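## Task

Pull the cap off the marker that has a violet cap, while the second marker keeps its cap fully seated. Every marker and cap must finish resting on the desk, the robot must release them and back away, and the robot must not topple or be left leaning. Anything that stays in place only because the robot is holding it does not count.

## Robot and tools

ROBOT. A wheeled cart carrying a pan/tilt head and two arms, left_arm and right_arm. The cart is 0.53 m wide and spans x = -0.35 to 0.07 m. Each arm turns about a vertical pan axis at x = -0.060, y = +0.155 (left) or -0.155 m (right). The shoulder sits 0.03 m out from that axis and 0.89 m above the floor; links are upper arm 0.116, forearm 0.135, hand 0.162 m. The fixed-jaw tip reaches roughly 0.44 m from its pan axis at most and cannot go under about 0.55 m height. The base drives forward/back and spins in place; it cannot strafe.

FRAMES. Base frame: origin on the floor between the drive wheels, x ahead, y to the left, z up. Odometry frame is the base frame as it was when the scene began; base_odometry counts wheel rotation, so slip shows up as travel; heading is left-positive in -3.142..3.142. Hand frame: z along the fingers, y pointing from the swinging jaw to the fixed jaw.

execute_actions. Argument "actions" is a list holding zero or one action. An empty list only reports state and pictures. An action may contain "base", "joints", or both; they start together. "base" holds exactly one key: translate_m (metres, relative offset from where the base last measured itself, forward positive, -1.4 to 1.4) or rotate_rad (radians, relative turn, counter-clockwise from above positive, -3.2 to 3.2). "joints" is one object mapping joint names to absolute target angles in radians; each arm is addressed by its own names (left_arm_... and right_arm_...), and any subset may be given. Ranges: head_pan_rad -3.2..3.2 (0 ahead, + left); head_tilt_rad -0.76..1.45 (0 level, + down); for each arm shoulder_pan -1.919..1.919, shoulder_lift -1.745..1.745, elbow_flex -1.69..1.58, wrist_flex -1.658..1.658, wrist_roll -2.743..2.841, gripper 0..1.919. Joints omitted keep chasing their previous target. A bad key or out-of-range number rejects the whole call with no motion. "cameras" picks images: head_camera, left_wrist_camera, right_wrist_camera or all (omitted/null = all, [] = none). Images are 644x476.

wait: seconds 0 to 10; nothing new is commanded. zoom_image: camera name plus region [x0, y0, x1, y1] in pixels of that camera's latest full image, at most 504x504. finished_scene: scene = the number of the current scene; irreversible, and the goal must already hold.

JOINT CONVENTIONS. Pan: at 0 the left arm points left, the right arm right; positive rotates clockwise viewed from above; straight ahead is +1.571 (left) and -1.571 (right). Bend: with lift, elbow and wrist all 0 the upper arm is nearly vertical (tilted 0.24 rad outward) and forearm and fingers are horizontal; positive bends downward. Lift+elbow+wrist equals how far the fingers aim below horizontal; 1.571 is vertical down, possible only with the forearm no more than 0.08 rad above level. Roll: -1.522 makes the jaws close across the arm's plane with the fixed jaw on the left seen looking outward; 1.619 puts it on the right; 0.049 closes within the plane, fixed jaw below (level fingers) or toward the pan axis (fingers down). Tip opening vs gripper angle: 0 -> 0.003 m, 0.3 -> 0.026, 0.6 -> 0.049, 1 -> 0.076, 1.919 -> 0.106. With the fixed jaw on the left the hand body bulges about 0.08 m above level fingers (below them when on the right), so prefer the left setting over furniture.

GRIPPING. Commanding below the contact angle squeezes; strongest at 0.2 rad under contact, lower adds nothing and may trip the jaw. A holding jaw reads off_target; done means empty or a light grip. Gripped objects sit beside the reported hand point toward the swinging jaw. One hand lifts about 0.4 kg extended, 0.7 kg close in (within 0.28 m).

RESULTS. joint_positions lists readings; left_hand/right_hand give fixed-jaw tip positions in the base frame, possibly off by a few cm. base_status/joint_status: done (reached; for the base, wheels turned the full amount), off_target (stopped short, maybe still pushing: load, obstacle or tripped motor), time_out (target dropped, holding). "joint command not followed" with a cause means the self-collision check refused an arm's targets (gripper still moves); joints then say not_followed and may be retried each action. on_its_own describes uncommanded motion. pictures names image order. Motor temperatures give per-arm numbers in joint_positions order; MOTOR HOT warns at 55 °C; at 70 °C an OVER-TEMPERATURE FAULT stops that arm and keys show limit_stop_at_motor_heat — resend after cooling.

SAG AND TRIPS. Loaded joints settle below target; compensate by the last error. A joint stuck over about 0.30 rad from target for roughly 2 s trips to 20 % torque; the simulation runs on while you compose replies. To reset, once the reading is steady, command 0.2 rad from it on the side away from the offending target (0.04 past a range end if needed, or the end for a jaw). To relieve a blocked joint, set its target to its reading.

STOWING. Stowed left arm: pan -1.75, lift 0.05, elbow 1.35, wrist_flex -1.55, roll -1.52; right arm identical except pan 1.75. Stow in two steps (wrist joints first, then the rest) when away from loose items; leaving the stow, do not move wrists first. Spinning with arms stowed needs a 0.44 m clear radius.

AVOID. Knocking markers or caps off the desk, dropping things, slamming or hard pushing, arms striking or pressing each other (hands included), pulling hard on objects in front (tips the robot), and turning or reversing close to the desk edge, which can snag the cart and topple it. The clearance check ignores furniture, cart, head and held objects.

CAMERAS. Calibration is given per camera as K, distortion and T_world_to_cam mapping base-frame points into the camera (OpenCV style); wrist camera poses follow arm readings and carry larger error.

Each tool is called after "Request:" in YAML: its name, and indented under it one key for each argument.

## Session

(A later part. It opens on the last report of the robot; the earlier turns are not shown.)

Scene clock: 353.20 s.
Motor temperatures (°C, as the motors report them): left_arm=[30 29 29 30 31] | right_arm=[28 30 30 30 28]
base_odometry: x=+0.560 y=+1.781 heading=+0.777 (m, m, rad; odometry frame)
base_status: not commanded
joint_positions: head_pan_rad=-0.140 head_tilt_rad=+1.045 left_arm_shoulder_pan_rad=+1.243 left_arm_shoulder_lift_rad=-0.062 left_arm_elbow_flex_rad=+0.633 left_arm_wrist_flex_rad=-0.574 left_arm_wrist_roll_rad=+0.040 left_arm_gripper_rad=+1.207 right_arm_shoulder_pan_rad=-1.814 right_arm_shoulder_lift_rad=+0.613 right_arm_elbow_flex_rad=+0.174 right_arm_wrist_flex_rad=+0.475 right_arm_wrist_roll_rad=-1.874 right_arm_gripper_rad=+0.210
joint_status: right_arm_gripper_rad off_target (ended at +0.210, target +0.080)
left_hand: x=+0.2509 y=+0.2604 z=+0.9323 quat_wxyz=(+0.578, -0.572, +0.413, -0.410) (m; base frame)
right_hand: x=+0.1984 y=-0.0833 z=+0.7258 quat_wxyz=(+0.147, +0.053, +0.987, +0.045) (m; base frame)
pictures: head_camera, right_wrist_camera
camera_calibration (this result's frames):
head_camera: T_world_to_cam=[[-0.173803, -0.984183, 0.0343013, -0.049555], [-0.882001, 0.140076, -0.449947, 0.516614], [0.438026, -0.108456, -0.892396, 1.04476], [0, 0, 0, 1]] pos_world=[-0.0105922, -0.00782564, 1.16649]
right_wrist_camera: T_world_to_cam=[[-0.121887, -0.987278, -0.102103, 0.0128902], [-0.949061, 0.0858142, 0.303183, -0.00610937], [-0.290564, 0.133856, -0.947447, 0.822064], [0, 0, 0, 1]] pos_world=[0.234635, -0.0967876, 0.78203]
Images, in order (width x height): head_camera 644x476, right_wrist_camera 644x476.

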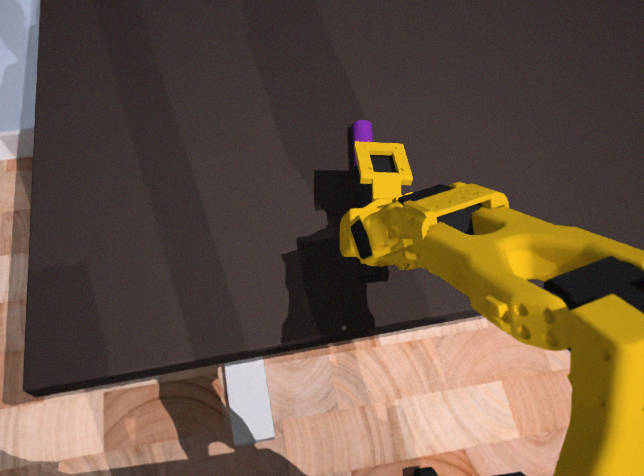

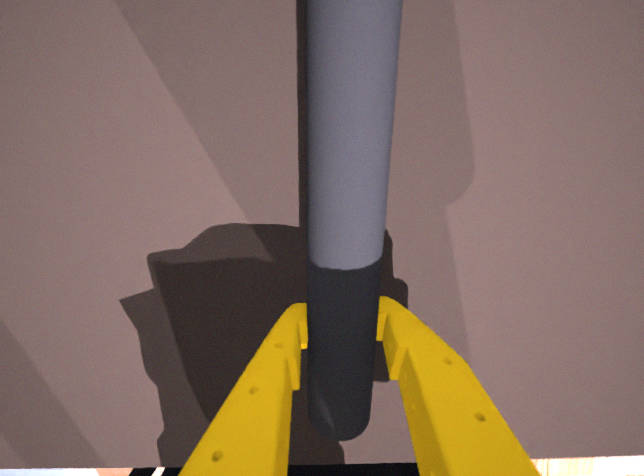

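Request:
execute_actions:
  actions:
    - {"joints": {"right_arm_shoulder_lift_rad": 0.27, "right_arm_wrist_flex_rad": -0.45, "right_arm_wrist_roll_rad": 0.05, "right_arm_gripper_rad": 0.04, "head_pan_rad": -0.05, "head_tilt_rad": 0.8}}

Scene clock: 390.50 s.
Motor temperatures (°C, as the motors report them): left_arm=[30 29 29 30 31] | right_arm=[28 30 30 30 28]
base_odometry: x=+0.560 y=+1.781 heading=+0.777 (m, m, rad; odometry frame)
base_status: not commanded
joint_positions: head_pan_rad=-0.060 head_tilt_rad=+0.815 left_arm_shoulder_pan_rad=+1.243 left_arm_shoulder_lift_rad=-0.062 left_arm_elbow_flex_rad=+0.633 left_arm_wrist_flex_rad=-0.574 left_arm_wrist_roll_rad=+0.040 left_arm_gripper_rad=+1.207 right_arm_shoulder_pan_rad=-1.814 right_arm_shoulder_lift_rad=+0.331 right_arm_elbow_flex_rad=+0.179 right_arm_wrist_flex_rad=-0.432 right_arm_wrist_roll_rad=+0.044 right_arm_gripper_rad=+0.208
joint_status: right_arm_gripper_rad off_target (ended at +0.208, target +0.040); the others done
left_hand: x=+0.2509 y=+0.2604 z=+0.9323 quat_wxyz=(+0.578, -0.572, +0.413, -0.410) (m; base frame)
right_hand: x=+0.3023 y=-0.0654 z=+0.9097 quat_wxyz=(+0.536, -0.577, +0.454, -0.417) (m; base frame)
pictures: head_camera, left_wrist_camera, right_wrist_camera
camera_calibration (this result's frames):
head_camera: T_world_to_cam=[[-0.101486, -0.994511, 0.0254554, -0.0359745], [-0.764191, 0.0615486, -0.642047, 0.743258], [0.636956, -0.0846113, -0.766242, 0.908912], [0, 0, 0, 1]] pos_world=[-0.014597, -0.00461933, 1.17457]
left_wrist_camera: T_world_to_cam=[[-0.0251019, 0.02431, 0.999389, -0.931449], [-0.2386, -0.970958, 0.0176254, 0.317956], [0.970793, -0.238012, 0.0301733, -0.139126], [0, 0, 0, 1]] pos_world=[0.187546, 0.298252, 0.929474]
right_wrist_camera: T_world_to_cam=[[0.0731047, -0.0156612, 0.997201, -0.933414], [-0.347313, -0.937688, 0.010735, 0.0523776], [0.934895, -0.347126, -0.0739888, -0.172401], [0, 0, 0, 1]] pos_world=[0.247605, -0.0253492, 0.917484]
Images, in order (width x height): head_camera 644x476, left_wrist_camera 644x476, right_wrist_camera 644x476.

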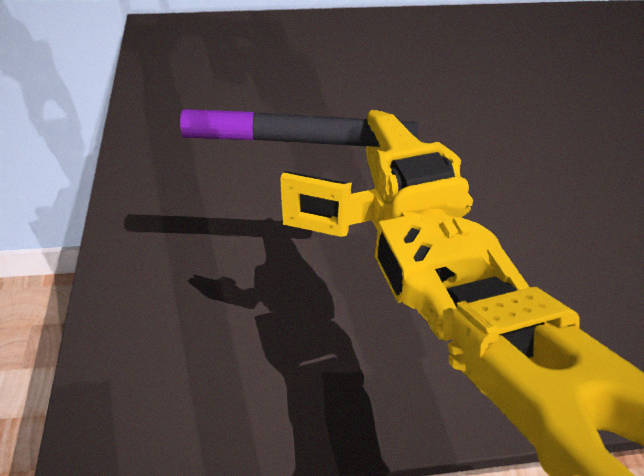

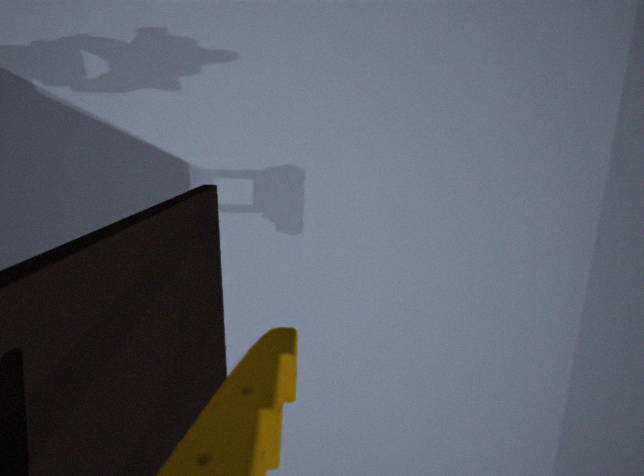

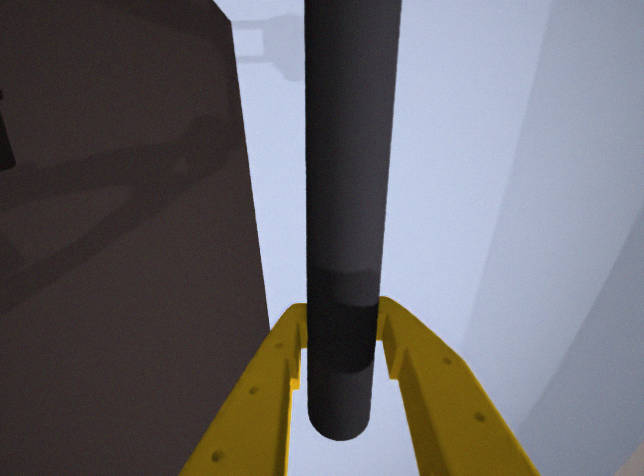

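Request:
execute_actions:
  actions:
    - {"joints": {"right_arm_shoulder_pan_rad": -1.884, "right_arm_elbow_flex_rad": 0.66, "right_arm_wrist_flex_rad": -1.02, "left_arm_shoulder_pan_rad": 1.42, "left_arm_shoulder_lift_rad": 0.28, "left_arm_elbow_flex_rad": 0.66, "left_arm_wrist_flex_rad": -0.98, "left_arm_gripper_rad": 0.85, "head_pan_rad": 0.03, "head_tilt_rad": 0.88}}

Scene clock: 415.73 s.
Motor temperatures (°C, as the motors report them): left_arm=[30 30 29 30 31] | right_arm=[28 30 30 30 28]
base_odometry: x=+0.560 y=+1.781 heading=+0.777 (m, m, rad; odometry frame)
base_status: not commanded
joint_positions: head_pan_rad=+0.020 head_tilt_rad=+0.875 left_arm_shoulder_pan_rad=+1.412 left_arm_shoulder_lift_rad=+0.292 left_arm_elbow_flex_rad=+0.663 left_arm_wrist_flex_rad=-0.960 left_arm_wrist_roll_rad=+0.040 left_arm_gripper_rad=+0.857 right_arm_shoulder_pan_rad=-1.877 right_arm_shoulder_lift_rad=+0.325 right_arm_elbow_flex_rad=+0.664 right_arm_wrist_flex_rad=-1.001 right_arm_wrist_roll_rad=+0.044 right_arm_gripper_rad=+0.208
joint_status: all done
left_hand: x=+0.2682 y=+0.2074 z=+0.8795 quat_wxyz=(+0.541, -0.535, +0.460, -0.458) (m; base frame)
right_hand: x=+0.2567 y=-0.0552 z=+0.8760 quat_wxyz=(+0.575, -0.566, +0.417, -0.419) (m; base frame)
pictures: head_camera, left_wrist_camera, right_wrist_camera
camera_calibration (this result's frames):
head_camera: T_world_to_cam=[[-0.020076, -0.999409, 0.0279132, -0.0349771], [-0.803854, -0.000465617, -0.594826, 0.687043], [0.594488, -0.0343798, -0.80337, 0.949649], [0, 0, 0, 1]] pos_world=[-0.0129743, -0.00198779, 1.17257]
left_wrist_camera: T_world_to_cam=[[-0.0221765, 0.0279372, 0.999364, -0.878475], [-0.398299, -0.917102, 0.0167991, 0.303888], [0.916988, -0.397673, 0.0314654, -0.120568], [0, 0, 0, 1]] pos_world=[0.212116, 0.255291, 0.876605]
right_wrist_camera: T_world_to_cam=[[-0.0122505, -0.0382968, 0.999191, -0.877472], [-0.286419, -0.957261, -0.0402013, 0.0743659], [0.958026, -0.28668, 0.00075797, -0.196819], [0, 0, 0, 1]] pos_world=[0.199108, -0.0188408, 0.879901]
Images, in order (width x height): head_camera 644x476, left_wrist_camera 644x476, right_wrist_camera 644x476.

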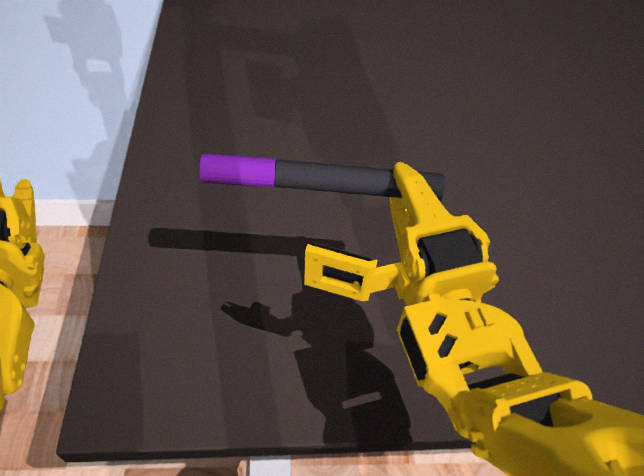

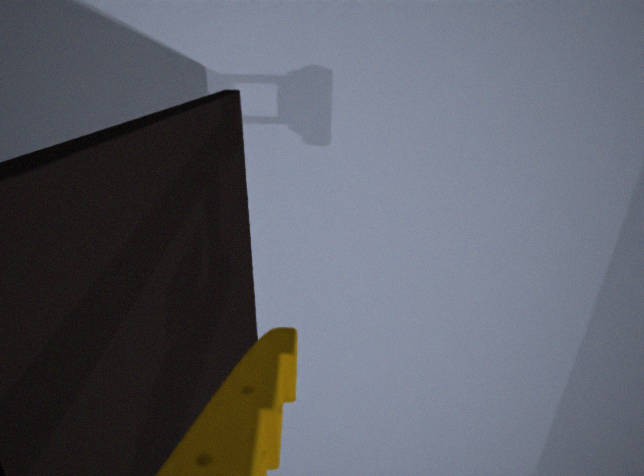

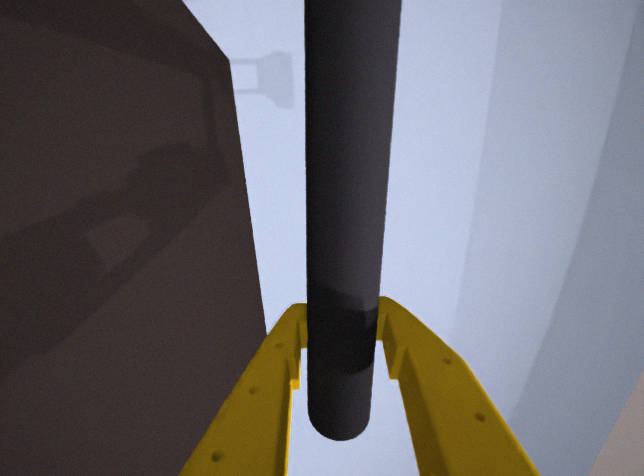

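Request:
zoom_image:
  camera: "head_camera"
  region: [180, 130, 480, 260]

Request:
zoom_image:
  camera: "head_camera"
  region: [0, 150, 140, 330]

Region (180, 130, 480, 260) of head_camera's 644x476 image, scaled by 1.680; it fills the top 218 rows of this view, and the rest is white.

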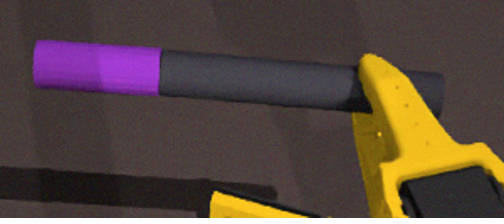

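Region (0, 150, 140, 330) of head_camera's 644x476 image, scaled by 2.800.

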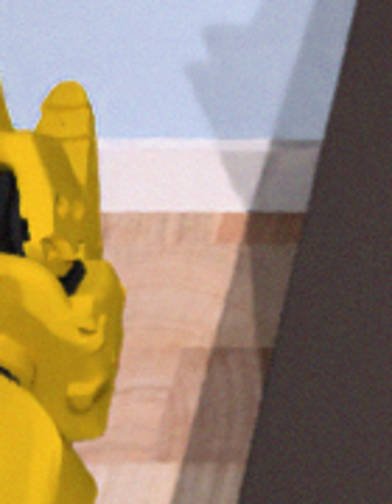

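Request:
execute_actions:
  actions:
    - {"joints": {"left_arm_shoulder_pan_rad": 1.665, "left_arm_shoulder_lift_rad": 0.395, "left_arm_elbow_flex_rad": 0.577, "left_arm_wrist_flex_rad": -1.04, "left_arm_gripper_rad": 0.7}}

Scene clock: 447.43 s.
Motor temperatures (°C, as the motors report them): left_arm=[30 30 29 30 31] | right_arm=[28 31 30 30 28]
base_odometry: x=+0.560 y=+1.781 heading=+0.777 (m, m, rad; odometry frame)
base_status: not commanded
joint_positions: head_pan_rad=+0.020 head_tilt_rad=+0.875 left_arm_shoulder_pan_rad=+1.655 left_arm_shoulder_lift_rad=+0.409 left_arm_elbow_flex_rad=+0.608 left_arm_wrist_flex_rad=-1.022 left_arm_wrist_roll_rad=+0.040 left_arm_gripper_rad=+0.707 right_arm_shoulder_pan_rad=-1.877 right_arm_shoulder_lift_rad=+0.325 right_arm_elbow_flex_rad=+0.664 right_arm_wrist_flex_rad=-1.001 right_arm_wrist_roll_rad=+0.044 right_arm_gripper_rad=+0.208
joint_status: all done
left_hand: x=+0.2756 y=+0.1262 z=+0.8671 quat_wxyz=(+0.482, -0.475, +0.521, -0.520) (m; base frame)
right_hand: x=+0.2567 y=-0.0552 z=+0.8760 quat_wxyz=(+0.575, -0.566, +0.417, -0.419) (m; base frame)
pictures: head_camera, left_wrist_camera, right_wrist_camera
camera_calibration (this result's frames):
head_camera: T_world_to_cam=[[-0.0200742, -0.999409, 0.0279133, -0.0349772], [-0.803856, -0.00046698, -0.594824, 0.68704], [0.594485, -0.0343789, -0.803371, 0.949651], [0, 0, 0, 1]] pos_world=[-0.0129743, -0.00198773, 1.17257]
left_wrist_camera: T_world_to_cam=[[-0.0147735, 0.0324658, 0.999364, -0.866263], [-0.607983, -0.793772, 0.0167991, 0.27481], [0.793813, -0.607348, 0.0314654, -0.0988391], [0, 0, 0, 1]] pos_world=[0.232742, 0.186231, 0.864205]
right_wrist_camera: T_world_to_cam=[[-0.0122505, -0.0382968, 0.999191, -0.877472], [-0.286419, -0.957261, -0.0402013, 0.0743659], [0.958026, -0.28668, 0.00075797, -0.196819], [0, 0, 0, 1]] pos_world=[0.199108, -0.0188408, 0.879901]
Images, in order (width x height): head_camera 644x476, left_wrist_camera 644x476, right_wrist_camera 644x476.

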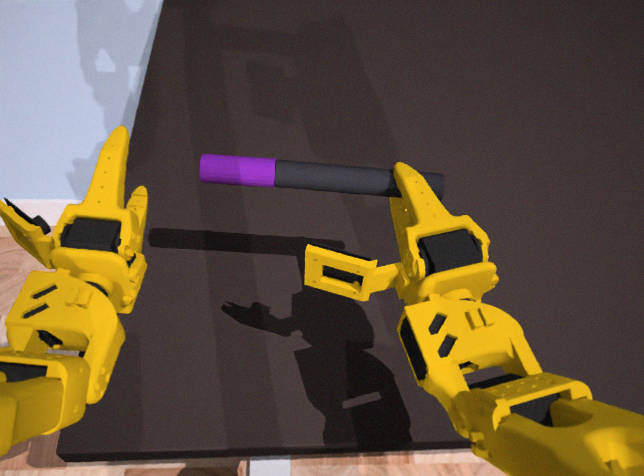

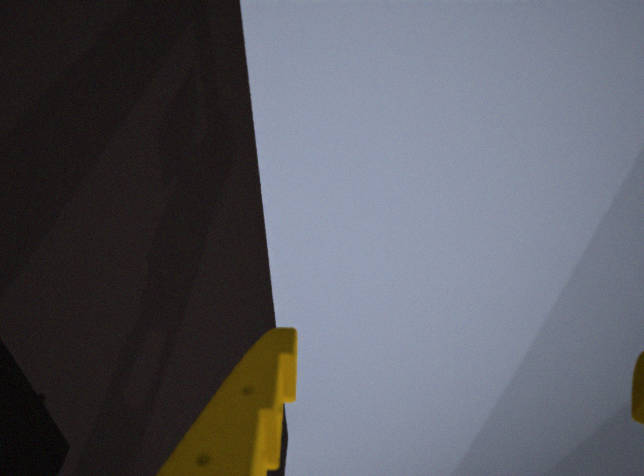

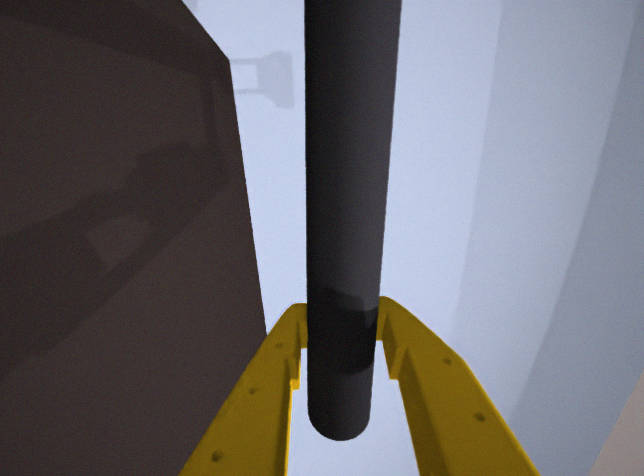

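Request:
execute_actions:
  actions:
    - {"joints": {"left_arm_shoulder_lift_rad": 0.165, "left_arm_elbow_flex_rad": 0.988, "left_arm_wrist_flex_rad": -1.213}}
  cameras: []

Request:
execute_actions:
  actions:
    - {"joints": {"left_arm_shoulder_pan_rad": 1.865}}

Scene clock: 479.87 s.
Motor temperatures (°C, as the motors report them): left_arm=[30 30 29 30 31] | right_arm=[28 31 30 30 28]
base_odometry: x=+0.560 y=+1.781 heading=+0.777 (m, m, rad; odometry frame)
base_status: not commanded
joint_positions: head_pan_rad=+0.020 head_tilt_rad=+0.875 left_arm_shoulder_pan_rad=+1.655 left_arm_shoulder_lift_rad=+0.206 left_arm_elbow_flex_rad=+0.989 left_arm_wrist_flex_rad=-1.195 left_arm_wrist_roll_rad=+0.040 left_arm_gripper_rad=+0.707 right_arm_shoulder_pan_rad=-1.877 right_arm_shoulder_lift_rad=+0.325 right_arm_elbow_flex_rad=+0.664 right_arm_wrist_flex_rad=-1.001 right_arm_wrist_roll_rad=+0.044 right_arm_gripper_rad=+0.208
joint_status: all done
left_hand: x=+0.2347 y=+0.1296 z=+0.8671 quat_wxyz=(+0.481, -0.476, +0.523, -0.519) (m; base frame)
right_hand: x=+0.2567 y=-0.0552 z=+0.8760 quat_wxyz=(+0.575, -0.566, +0.417, -0.419) (m; base frame)
pictures: none
No camera images: the call's "cameras" was empty. Leave "cameras" out to get every camera's image.

Scene clock: 480.73 s.
Motor temperatures (°C, as the motors report them): left_arm=[30 30 29 30 31] | right_arm=[28 31 30 30 28]
base_odometry: x=+0.560 y=+1.781 heading=+0.777 (m, m, rad; odometry frame)
base_status: not commanded
joint_positions: head_pan_rad=+0.020 head_tilt_rad=+0.875 left_arm_shoulder_pan_rad=+1.856 left_arm_shoulder_lift_rad=+0.206 left_arm_elbow_flex_rad=+0.989 left_arm_wrist_flex_rad=-1.195 left_arm_wrist_roll_rad=+0.040 left_arm_gripper_rad=+0.707 right_arm_shoulder_pan_rad=-1.877 right_arm_shoulder_lift_rad=+0.325 right_arm_elbow_flex_rad=+0.664 right_arm_wrist_flex_rad=-1.001 right_arm_wrist_roll_rad=+0.044 right_arm_gripper_rad=+0.208
joint_status: all done
left_hand: x=+0.2237 y=+0.0713 z=+0.8671 quat_wxyz=(+0.426, -0.421, +0.568, -0.564) (m; base frame)
right_hand: x=+0.2567 y=-0.0552 z=+0.8760 quat_wxyz=(+0.575, -0.566, +0.417, -0.419) (m; base frame)
pictures: head_camera, left_wrist_camera, right_wrist_camera
camera_calibration (this result's frames):
head_camera: T_world_to_cam=[[-0.0200734, -0.999409, 0.0279134, -0.0349772], [-0.803857, -0.000467584, -0.594822, 0.687038], [0.594484, -0.0343785, -0.803373, 0.949652], [0, 0, 0, 1]] pos_world=[-0.0129742, -0.00198771, 1.17257]
left_wrist_camera: T_world_to_cam=[[-0.00358313, 0.0334654, 0.999433, -0.867841], [-0.754107, -0.656468, 0.0192778, 0.22049], [0.656742, -0.753611, 0.0275887, -0.0465158], [0, 0, 0, 1]] pos_world=[0.193712, 0.138733, 0.864382]
right_wrist_camera: T_world_to_cam=[[-0.0122505, -0.0382968, 0.999191, -0.877472], [-0.286419, -0.957261, -0.0402013, 0.0743659], [0.958026, -0.28668, 0.00075797, -0.196819], [0, 0, 0, 1]] pos_world=[0.199108, -0.0188408, 0.879901]
Images, in order (width x height): head_camera 644x476, left_wrist_camera 644x476, right_wrist_camera 644x476.

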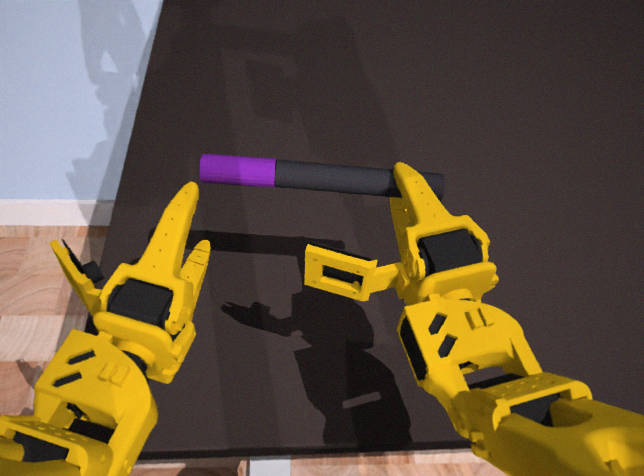

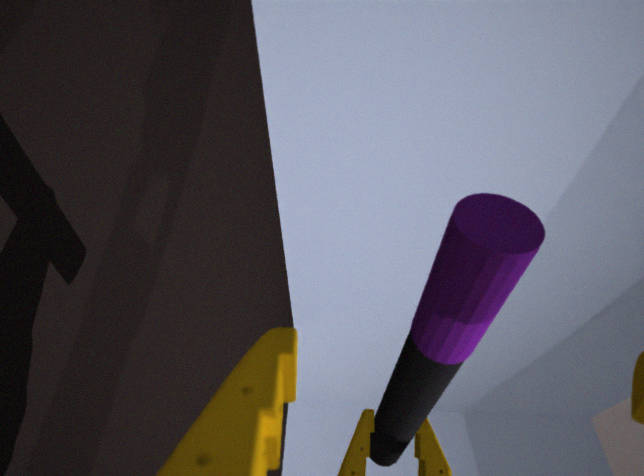

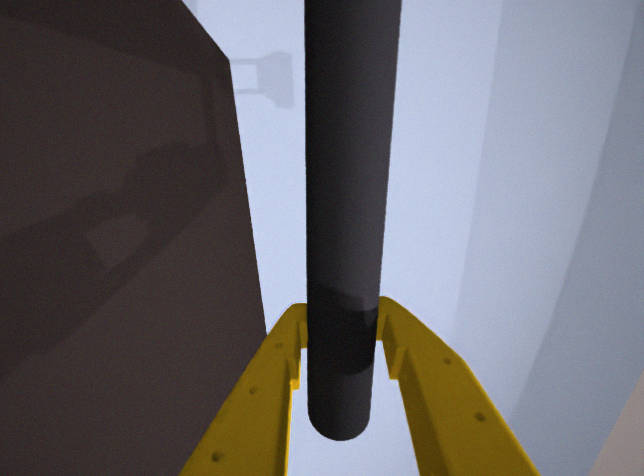

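I'll start by refreshing the robot's state and camera views.

Request:
execute_actions:
  actions: []

Scene clock: 496.23 s.
Motor temperatures (°C, as the motors report them): left_arm=[30 30 29 30 31] | right_arm=[28 31 30 30 28]
base_odometry: x=+0.560 y=+1.781 heading=+0.777 (m, m, rad; odometry frame)
base_status: not commanded
joint_positions: head_pan_rad=+0.020 head_tilt_rad=+0.875 left_arm_shoulder_pan_rad=+1.856 left_arm_shoulder_lift_rad=+0.206 left_arm_elbow_flex_rad=+0.989 left_arm_wrist_flex_rad=-1.195 left_arm_wrist_roll_rad=+0.040 left_arm_gripper_rad=+0.707 right_arm_shoulder_pan_rad=-1.877 right_arm_shoulder_lift_rad=+0.325 right_arm_elbow_flex_rad=+0.664 right_arm_wrist_flex_rad=-1.001 right_arm_wrist_roll_rad=+0.044 right_arm_gripper_rad=+0.208
joint_status: all done
left_hand: x=+0.2237 y=+0.0713 z=+0.8671 quat_wxyz=(+0.426, -0.421, +0.568, -0.564) (m; base frame)
right_hand: x=+0.2567 y=-0.0552 z=+0.8760 quat_wxyz=(+0.575, -0.566, +0.417, -0.419) (m; base frame)
pictures: head_camera, left_wrist_camera, right_wrist_camera
camera_calibration (this result's frames):
head_camera: T_world_to_cam=[[-0.0200732, -0.999409, 0.0279134, -0.0349772], [-0.803857, -0.000467739, -0.594822, 0.687038], [0.594484, -0.0343784, -0.803372, 0.949652], [0, 0, 0, 1]] pos_world=[-0.0129742, -0.0019877, 1.17257]
left_wrist_camera: T_world_to_cam=[[-0.00358313, 0.0334654, 0.999433, -0.867841], [-0.754107, -0.656468, 0.0192778, 0.22049], [0.656742, -0.753611, 0.0275887, -0.0465158], [0, 0, 0, 1]] pos_world=[0.193712, 0.138733, 0.864382]
right_wrist_camera: T_world_to_cam=[[-0.0122505, -0.0382968, 0.999191, -0.877472], [-0.286419, -0.957261, -0.0402013, 0.0743659], [0.958026, -0.28668, 0.00075797, -0.196819], [0, 0, 0, 1]] pos_world=[0.199108, -0.0188408, 0.879901]
Images, in order (width x height): head_camera 644x476, left_wrist_camera 644x476, right_wrist_camera 644x476.

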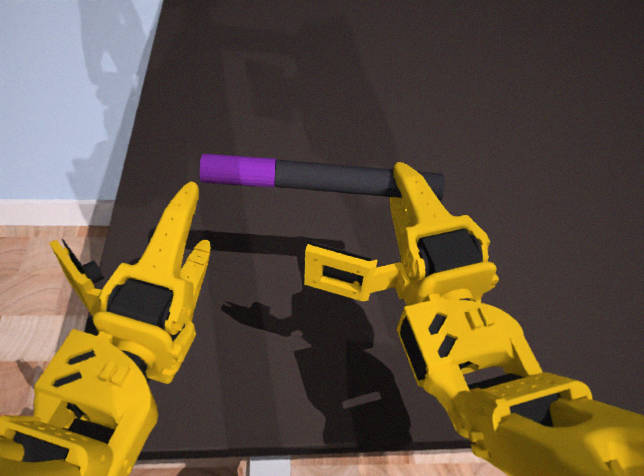

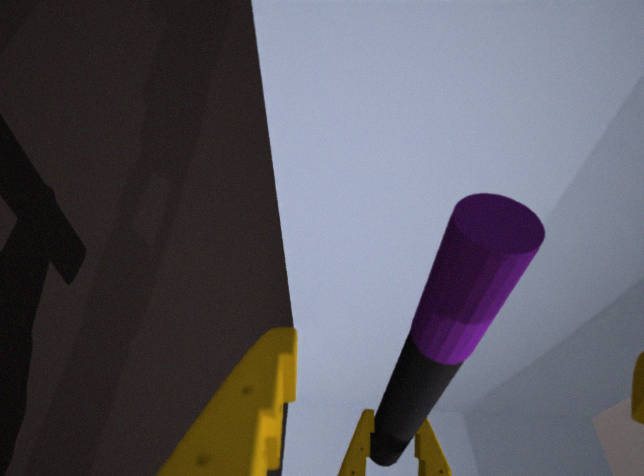

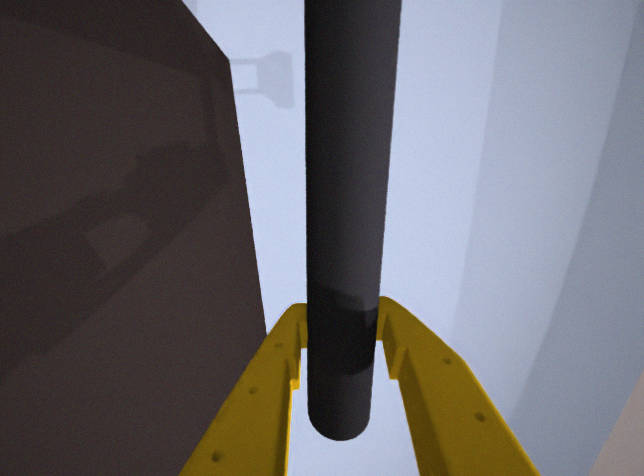

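Request:
zoom_image:
  camera: "left_wrist_camera"
  region: [240, 160, 644, 476]

Request:
zoom_image:
  camera: "head_camera"
  region: [130, 120, 330, 280]

Region (240, 160, 644, 476) of left_wrist_camera's 644x476 image, scaled by 1.248; it fills the top 394 rows of this view, and the rest is white.

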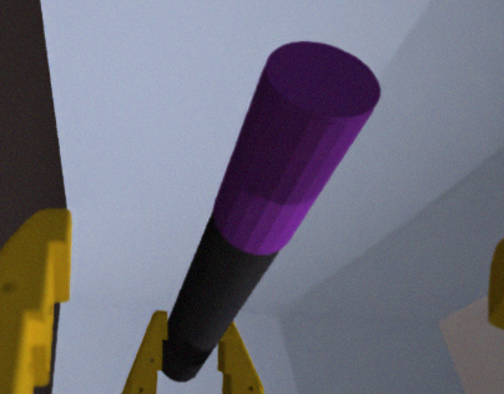

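Region (130, 120, 330, 280) of head_camera's 644x476 image, scaled by 2.520; it fills the top 403 rows of this view, and the rest is white.

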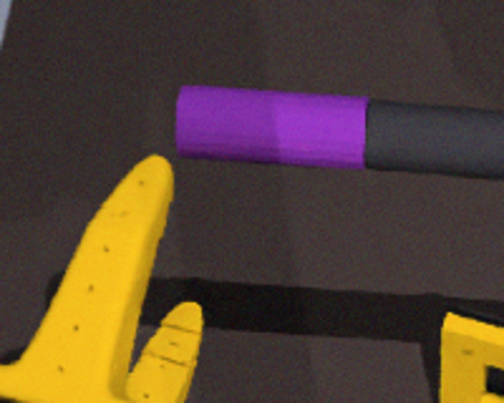

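Request:
execute_actions:
  actions:
    - {"joints": {"left_arm_shoulder_lift_rad": -0.112, "left_arm_wrist_flex_rad": -0.93, "left_arm_shoulder_pan_rad": 1.895}}
  cameras: ["head_camera", "left_wrist_camera"]

Scene clock: 558.27 s.
Motor temperatures (°C, as the motors report them): left_arm=[30 30 29 30 32] | right_arm=[28 32 30 30 28]
base_odometry: x=+0.560 y=+1.781 heading=+0.777 (m, m, rad; odometry frame)
base_status: not commanded
joint_positions: head_pan_rad=+0.020 head_tilt_rad=+0.875 left_arm_shoulder_pan_rad=+1.887 left_arm_shoulder_lift_rad=-0.072 left_arm_elbow_flex_rad=+0.989 left_arm_wrist_flex_rad=-0.933 left_arm_wrist_roll_rad=+0.040 left_arm_gripper_rad=+0.707 right_arm_shoulder_pan_rad=-1.877 right_arm_shoulder_lift_rad=+0.325 right_arm_elbow_flex_rad=+0.664 right_arm_wrist_flex_rad=-1.001 right_arm_wrist_roll_rad=+0.044 right_arm_gripper_rad=+0.208
joint_status: all done
left_hand: x=+0.2222 y=+0.0623 z=+0.8990 quat_wxyz=(+0.421, -0.409, +0.570, -0.575) (m; base frame)
right_hand: x=+0.2567 y=-0.0552 z=+0.8760 quat_wxyz=(+0.575, -0.566, +0.417, -0.419) (m; base frame)
pictures: head_camera, left_wrist_camera
camera_calibration (this result's frames):
head_camera: T_world_to_cam=[[-0.020073, -0.999409, 0.0279134, -0.0349772], [-0.803857, -0.00046795, -0.594822, 0.687038], [0.594483, -0.0343782, -0.803373, 0.949652], [0, 0, 0, 1]] pos_world=[-0.0129742, -0.00198769, 1.17257]
left_wrist_camera: T_world_to_cam=[[-0.0171234, 0.0383278, 0.999118, -0.896466], [-0.77411, -0.632955, 0.011014, 0.223238], [0.632819, -0.773239, 0.0405083, -0.0583605], [0, 0, 0, 1]] pos_world=[0.194392, 0.130533, 0.895581]
Images, in order (width x height): head_camera 644x476, left_wrist_camera 644x476.

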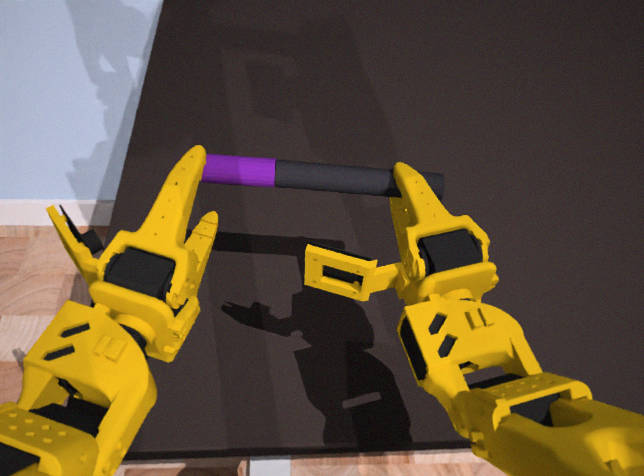

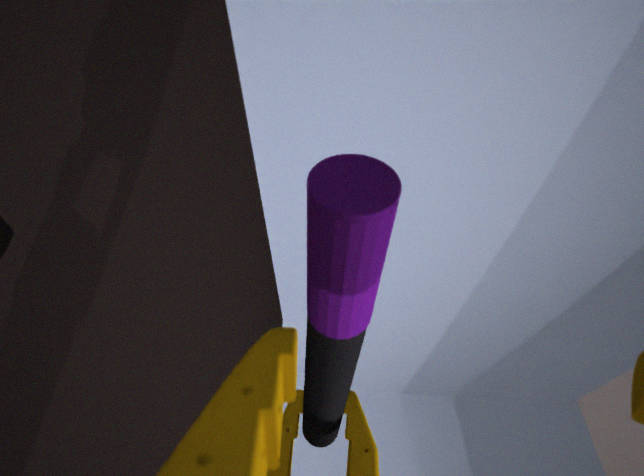

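Request:
execute_actions:
  actions:
    - {"joints": {"left_arm_shoulder_lift_rad": 0.066, "left_arm_elbow_flex_rad": 0.80, "left_arm_shoulder_pan_rad": 1.91}}
  cameras: ["head_camera", "left_wrist_camera"]

Scene clock: 589.33 s.
Motor temperatures (°C, as the motors report them): left_arm=[30 30 29 30 32] | right_arm=[28 32 30 30 28]
base_odometry: x=+0.560 y=+1.781 heading=+0.777 (m, m, rad; odometry frame)
base_status: not commanded
joint_positions: head_pan_rad=+0.020 head_tilt_rad=+0.875 left_arm_shoulder_pan_rad=+1.901 left_arm_shoulder_lift_rad=+0.074 left_arm_elbow_flex_rad=+0.834 left_arm_wrist_flex_rad=-0.931 left_arm_wrist_roll_rad=+0.040 left_arm_gripper_rad=+0.707 right_arm_shoulder_pan_rad=-1.877 right_arm_shoulder_lift_rad=+0.325 right_arm_elbow_flex_rad=+0.664 right_arm_wrist_flex_rad=-1.002 right_arm_wrist_roll_rad=+0.044 right_arm_gripper_rad=+0.208
joint_status: all done
left_hand: x=+0.2374 y=+0.0527 z=+0.8970 quat_wxyz=(+0.418, -0.404, +0.570, -0.580) (m; base frame)
right_hand: x=+0.2567 y=-0.0552 z=+0.8763 quat_wxyz=(+0.575, -0.565, +0.416, -0.419) (m; base frame)
pictures: head_camera, left_wrist_camera
camera_calibration (this result's frames):
head_camera: T_world_to_cam=[[-0.0200718, -0.999409, 0.0279136, -0.0349774], [-0.80386, -0.000468871, -0.594818, 0.687033], [0.59448, -0.0343776, -0.803375, 0.949655], [0, 0, 0, 1]] pos_world=[-0.0129741, -0.00198765, 1.17257]
left_wrist_camera: T_world_to_cam=[[-0.0238412, 0.0410442, 0.998873, -0.892105], [-0.78284, -0.622186, 0.00688105, 0.234158], [0.621767, -0.781793, 0.0469647, -0.0779277], [0, 0, 0, 1]] pos_world=[0.210492, 0.121382, 0.893148]
Images, in order (width x height): head_camera 644x476, left_wrist_camera 644x476.

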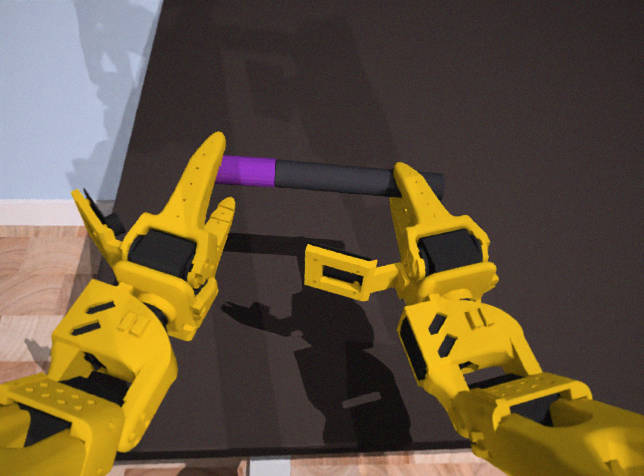

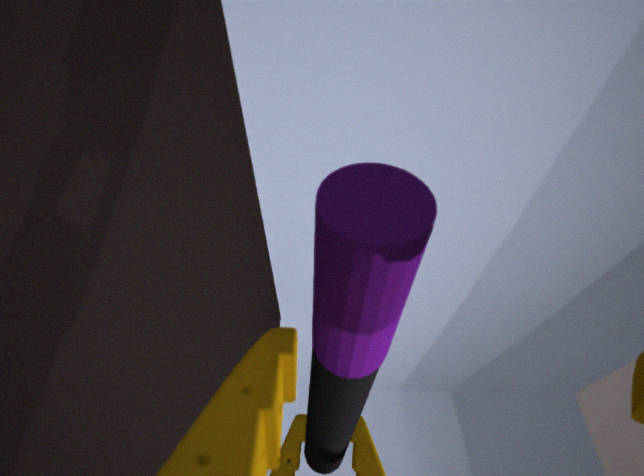

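Request:
zoom_image:
  camera: "left_wrist_camera"
  region: [200, 140, 560, 476]

Region (200, 140, 560, 476) of left_wrist_camera's 644x476 image, scaled by 1.400; it fills the top 470 rows of this view, and the rest is white.

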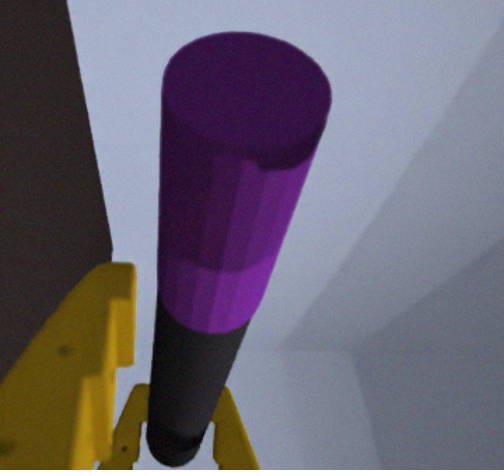

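Request:
execute_actions:
  actions:
    - {"joints": {"left_arm_shoulder_lift_rad": 0.205, "left_arm_elbow_flex_rad": 0.591, "left_arm_wrist_flex_rad": -0.86}}
  cameras: ["head_camera", "left_wrist_camera"]

Scene clock: 600.03 s.
Motor temperatures (°C, as the motors report them): left_arm=[30 30 29 30 32] | right_arm=[28 32 30 30 28]
base_odometry: x=+0.560 y=+1.781 heading=+0.777 (m, m, rad; odometry frame)
base_status: not commanded
joint_positions: head_pan_rad=+0.020 head_tilt_rad=+0.875 left_arm_shoulder_pan_rad=+1.901 left_arm_shoulder_lift_rad=+0.217 left_arm_elbow_flex_rad=+0.625 left_arm_wrist_flex_rad=-0.864 left_arm_wrist_roll_rad=+0.040 left_arm_gripper_rad=+0.707 right_arm_shoulder_pan_rad=-1.877 right_arm_shoulder_lift_rad=+0.325 right_arm_elbow_flex_rad=+0.664 right_arm_wrist_flex_rad=-1.002 right_arm_wrist_roll_rad=+0.044 right_arm_gripper_rad=+0.208
joint_status: all done
left_hand: x=+0.2581 y=+0.0456 z=+0.8964 quat_wxyz=(+0.418, -0.404, +0.571, -0.580) (m; base frame)
right_hand: x=+0.2567 y=-0.0552 z=+0.8763 quat_wxyz=(+0.575, -0.565, +0.416, -0.419) (m; base frame)
pictures: head_camera, left_wrist_camera
camera_calibration (this result's frames):
head_camera: T_world_to_cam=[[-0.020072, -0.999409, 0.0279136, -0.0349774], [-0.803861, -0.000468687, -0.594817, 0.687032], [0.594479, -0.0343778, -0.803376, 0.949656], [0, 0, 0, 1]] pos_world=[-0.0129741, -0.00198766, 1.17257]
left_wrist_camera: T_world_to_cam=[[-0.0223916, 0.0405475, 0.998927, -0.891167], [-0.782829, -0.622189, 0.00770769, 0.245219], [0.621834, -0.781816, 0.0456736, -0.0951906], [0, 0, 0, 1]] pos_world=[0.231203, 0.114286, 0.892668]
Images, in order (width x height): head_camera 644x476, left_wrist_camera 644x476.

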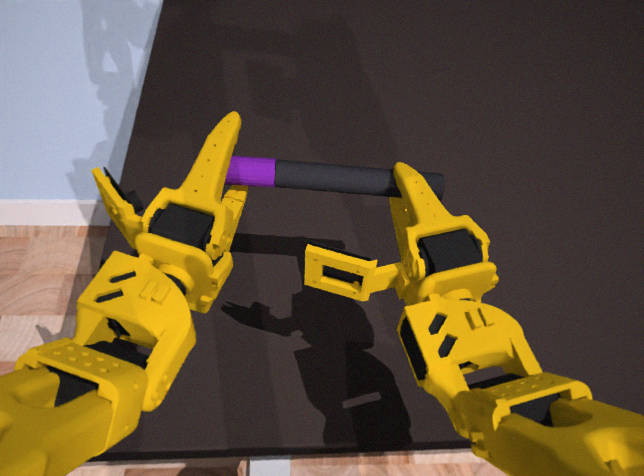

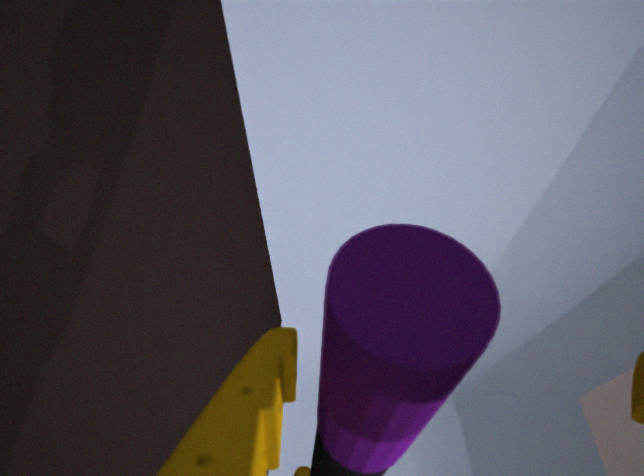

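Request:
zoom_image:
  camera: "head_camera"
  region: [170, 100, 330, 230]

Region (170, 100, 330, 230) of head_camera's 644x476 image, scaled by 3.150; it fills the top 410 rows of this view, and the rest is white.

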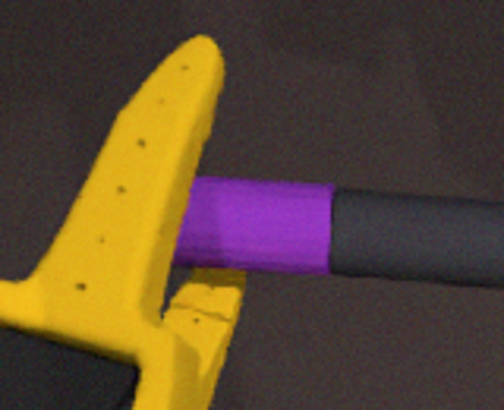

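Request:
execute_actions:
  actions:
    - {"joints": {"left_arm_gripper_rad": 0.06, "right_arm_gripper_rad": 0.02}}
  cameras: ["head_camera", "left_wrist_camera"]

Scene clock: 613.90 s.
Motor temperatures (°C, as the motors report them): left_arm=[30 30 29 30 32] | right_arm=[28 32 30 30 28]
base_odometry: x=+0.560 y=+1.781 heading=+0.777 (m, m, rad; odometry frame)
base_status: not commanded
joint_positions: head_pan_rad=+0.020 head_tilt_rad=+0.875 left_arm_shoulder_pan_rad=+1.901 left_arm_shoulder_lift_rad=+0.217 left_arm_elbow_flex_rad=+0.619 left_arm_wrist_flex_rad=-0.864 left_arm_wrist_roll_rad=+0.040 left_arm_gripper_rad=+0.215 right_arm_shoulder_pan_rad=-1.877 right_arm_shoulder_lift_rad=+0.325 right_arm_elbow_flex_rad=+0.668 right_arm_wrist_flex_rad=-1.002 right_arm_wrist_roll_rad=+0.045 right_arm_gripper_rad=+0.207
joint_status: left_arm_gripper_rad off_target (ended at +0.215, target +0.060); right_arm_gripper_rad off_target (ended at +0.207, target +0.020)
left_hand: x=+0.2587 y=+0.0454 z=+0.8980 quat_wxyz=(+0.419, -0.403, +0.569, -0.582) (m; base frame)
right_hand: x=+0.2562 y=-0.0554 z=+0.8752 quat_wxyz=(+0.574, -0.567, +0.417, -0.419) (m; base frame)
pictures: head_camera, left_wrist_camera
camera_calibration (this result's frames):
head_camera: T_world_to_cam=[[-0.020069, -0.999409, 0.0279136, -0.0349773], [-0.803861, -0.00047109, -0.594817, 0.687032], [0.594479, -0.034376, -0.803376, 0.949656], [0, 0, 0, 1]] pos_world=[-0.0129741, -0.00198756, 1.17257]
left_wrist_camera: T_world_to_cam=[[-0.0281894, 0.0425341, 0.998697, -0.891091], [-0.782864, -0.622177, 0.00440104, 0.248518], [0.621554, -0.78172, 0.0508372, -0.100351], [0, 0, 0, 1]] pos_world=[0.23181, 0.114078, 0.893938]
Images, in order (width x height): head_camera 644x476, left_wrist_camera 644x476.

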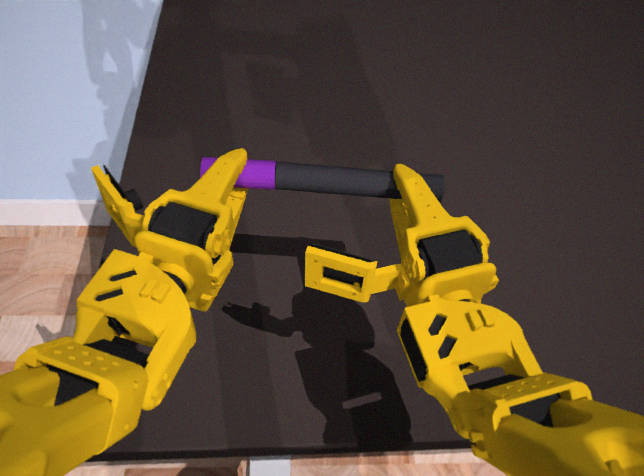

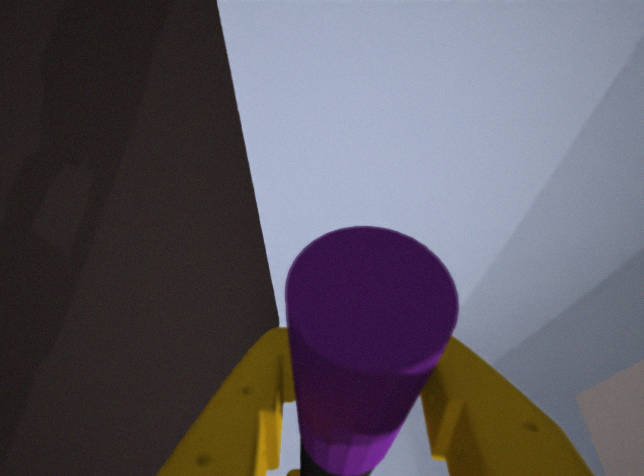

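Request:
execute_actions:
  actions:
    - {"joints": {"left_arm_gripper_rad": 0.02, "right_arm_gripper_rad": 0.012}}
  cameras: []

Request:
execute_actions:
  actions:
    - {"joints": {"left_arm_shoulder_pan_rad": 1.79, "right_arm_shoulder_pan_rad": -1.77}}
  cameras: ["head_camera", "left_wrist_camera"]

Scene clock: 622.97 s.
Motor temperatures (°C, as the motors report them): left_arm=[30 30 29 30 32] | right_arm=[28 32 30 30 28]
base_odometry: x=+0.560 y=+1.781 heading=+0.777 (m, m, rad; odometry frame)
base_status: not commanded
joint_positions: head_pan_rad=+0.020 head_tilt_rad=+0.875 left_arm_shoulder_pan_rad=+1.901 left_arm_shoulder_lift_rad=+0.217 left_arm_elbow_flex_rad=+0.619 left_arm_wrist_flex_rad=-0.864 left_arm_wrist_roll_rad=+0.040 left_arm_gripper_rad=+0.214 right_arm_shoulder_pan_rad=-1.877 right_arm_shoulder_lift_rad=+0.325 right_arm_elbow_flex_rad=+0.668 right_arm_wrist_flex_rad=-1.002 right_arm_wrist_roll_rad=+0.045 right_arm_gripper_rad=+0.207
joint_status: left_arm_gripper_rad off_target (ended at +0.214, target +0.020); right_arm_gripper_rad off_target (ended at +0.207, target +0.012)
left_hand: x=+0.2587 y=+0.0454 z=+0.8980 quat_wxyz=(+0.419, -0.403, +0.569, -0.582) (m; base frame)
right_hand: x=+0.2562 y=-0.0554 z=+0.8752 quat_wxyz=(+0.574, -0.567, +0.417, -0.419) (m; base frame)
pictures: none
No camera images: the call's "cameras" was empty. Leave "cameras" out to get every camera's image.

Scene clock: 623.73 s.
Motor temperatures (°C, as the motors report them): left_arm=[30 30 29 30 32] | right_arm=[28 32 30 30 28]
base_odometry: x=+0.560 y=+1.781 heading=+0.777 (m, m, rad; odometry frame)
base_status: not commanded
joint_positions: head_pan_rad=+0.020 head_tilt_rad=+0.875 left_arm_shoulder_pan_rad=+1.798 left_arm_shoulder_lift_rad=+0.218 left_arm_elbow_flex_rad=+0.617 left_arm_wrist_flex_rad=-0.864 left_arm_wrist_roll_rad=+0.040 left_arm_gripper_rad=+0.214 right_arm_shoulder_pan_rad=-1.777 right_arm_shoulder_lift_rad=+0.323 right_arm_elbow_flex_rad=+0.668 right_arm_wrist_flex_rad=-1.002 right_arm_wrist_roll_rad=+0.045 right_arm_gripper_rad=+0.207
joint_status: all done
left_hand: x=+0.2684 y=+0.0787 z=+0.8979 quat_wxyz=(+0.449, -0.432, +0.547, -0.559) (m; base frame)
right_hand: x=+0.2645 y=-0.0874 z=+0.8756 quat_wxyz=(+0.553, -0.545, +0.444, -0.447) (m; base frame)
pictures: head_camera, left_wrist_camera
camera_calibration (this result's frames):
head_camera: T_world_to_cam=[[-0.0200603, -0.999409, 0.0279144, -0.0349778], [-0.803873, -0.000477872, -0.594801, 0.687013], [0.594463, -0.0343715, -0.803388, 0.949669], [0, 0, 0, 1]] pos_world=[-0.0129736, -0.00198727, 1.17257]
left_wrist_camera: T_world_to_cam=[[-0.0324045, 0.0394176, 0.998697, -0.890776], [-0.7149, -0.699213, 0.00440104, 0.264623], [0.698475, -0.713826, 0.0508372, -0.106389], [0, 0, 0, 1]] pos_world=[0.234624, 0.144196, 0.893859]
Images, in order (width x height): head_camera 644x476, left_wrist_camera 644x476.

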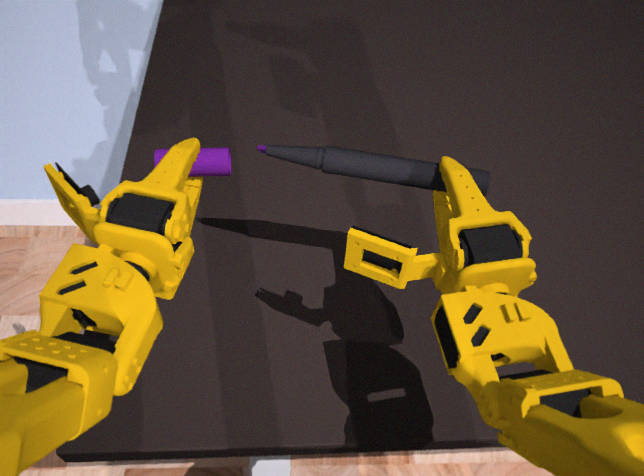

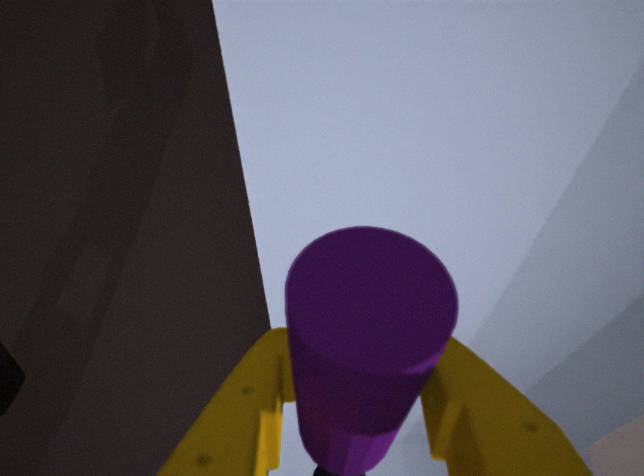

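The cap is off. Next I'll reorient both hands in the air, ready to set the two pieces down.

Request:
execute_actions:
  actions:
    - {"joints": {"left_arm_shoulder_pan_rad": 1.75, "left_arm_elbow_flex_rad": -0.31, "left_arm_wrist_flex_rad": 0.853, "right_arm_elbow_flex_rad": 0.141, "right_arm_wrist_flex_rad": 0.478, "right_arm_wrist_roll_rad": -1.874}}
  cameras: ["head_camera"]

Scene clock: 708.83 s.
Motor temperatures (°C, as the motors report them): left_arm=[30 30 30 30 32] | right_arm=[28 33 30 30 28]
base_odometry: x=+0.560 y=+1.781 heading=+0.777 (m, m, rad; odometry frame)
base_status: not commanded
joint_positions: head_pan_rad=+0.020 head_tilt_rad=+0.875 left_arm_shoulder_pan_rad=+1.760 left_arm_shoulder_lift_rad=+0.224 left_arm_elbow_flex_rad=-0.271 left_arm_wrist_flex_rad=+0.850 left_arm_wrist_roll_rad=+0.040 left_arm_gripper_rad=+0.214 right_arm_shoulder_pan_rad=-1.777 right_arm_shoulder_lift_rad=+0.323 right_arm_elbow_flex_rad=+0.176 right_arm_wrist_flex_rad=+0.476 right_arm_wrist_roll_rad=-1.866 right_arm_gripper_rad=+0.207
joint_status: all done
left_hand: x=+0.2572 y=+0.0940 z=+0.8880 quat_wxyz=(+0.240, -0.588, +0.717, -0.288) (m; base frame)
right_hand: x=+0.2377 y=-0.0851 z=+0.8003 quat_wxyz=(+0.282, +0.066, +0.954, +0.080) (m; base frame)
pictures: head_camera
camera_calibration (this result's frames):
head_camera: T_world_to_cam=[[-0.0200603, -0.999409, 0.0279144, -0.0349778], [-0.803873, -0.000477858, -0.594801, 0.687013], [0.594463, -0.0343715, -0.803388, 0.949669], [0, 0, 0, 1]] pos_world=[-0.0129736, -0.00198728, 1.17257]
Images, in order (width x height): head_camera 644x476.

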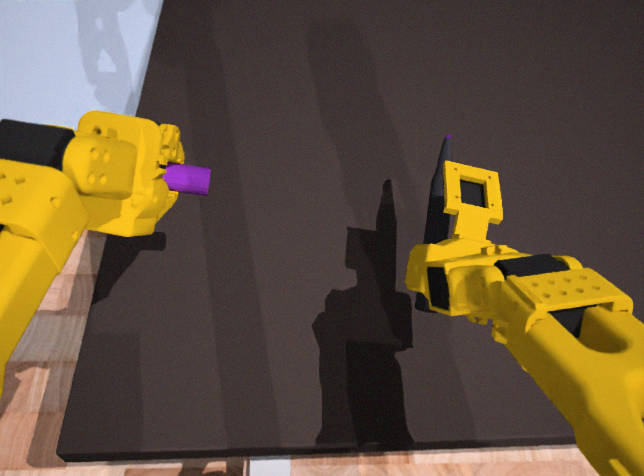

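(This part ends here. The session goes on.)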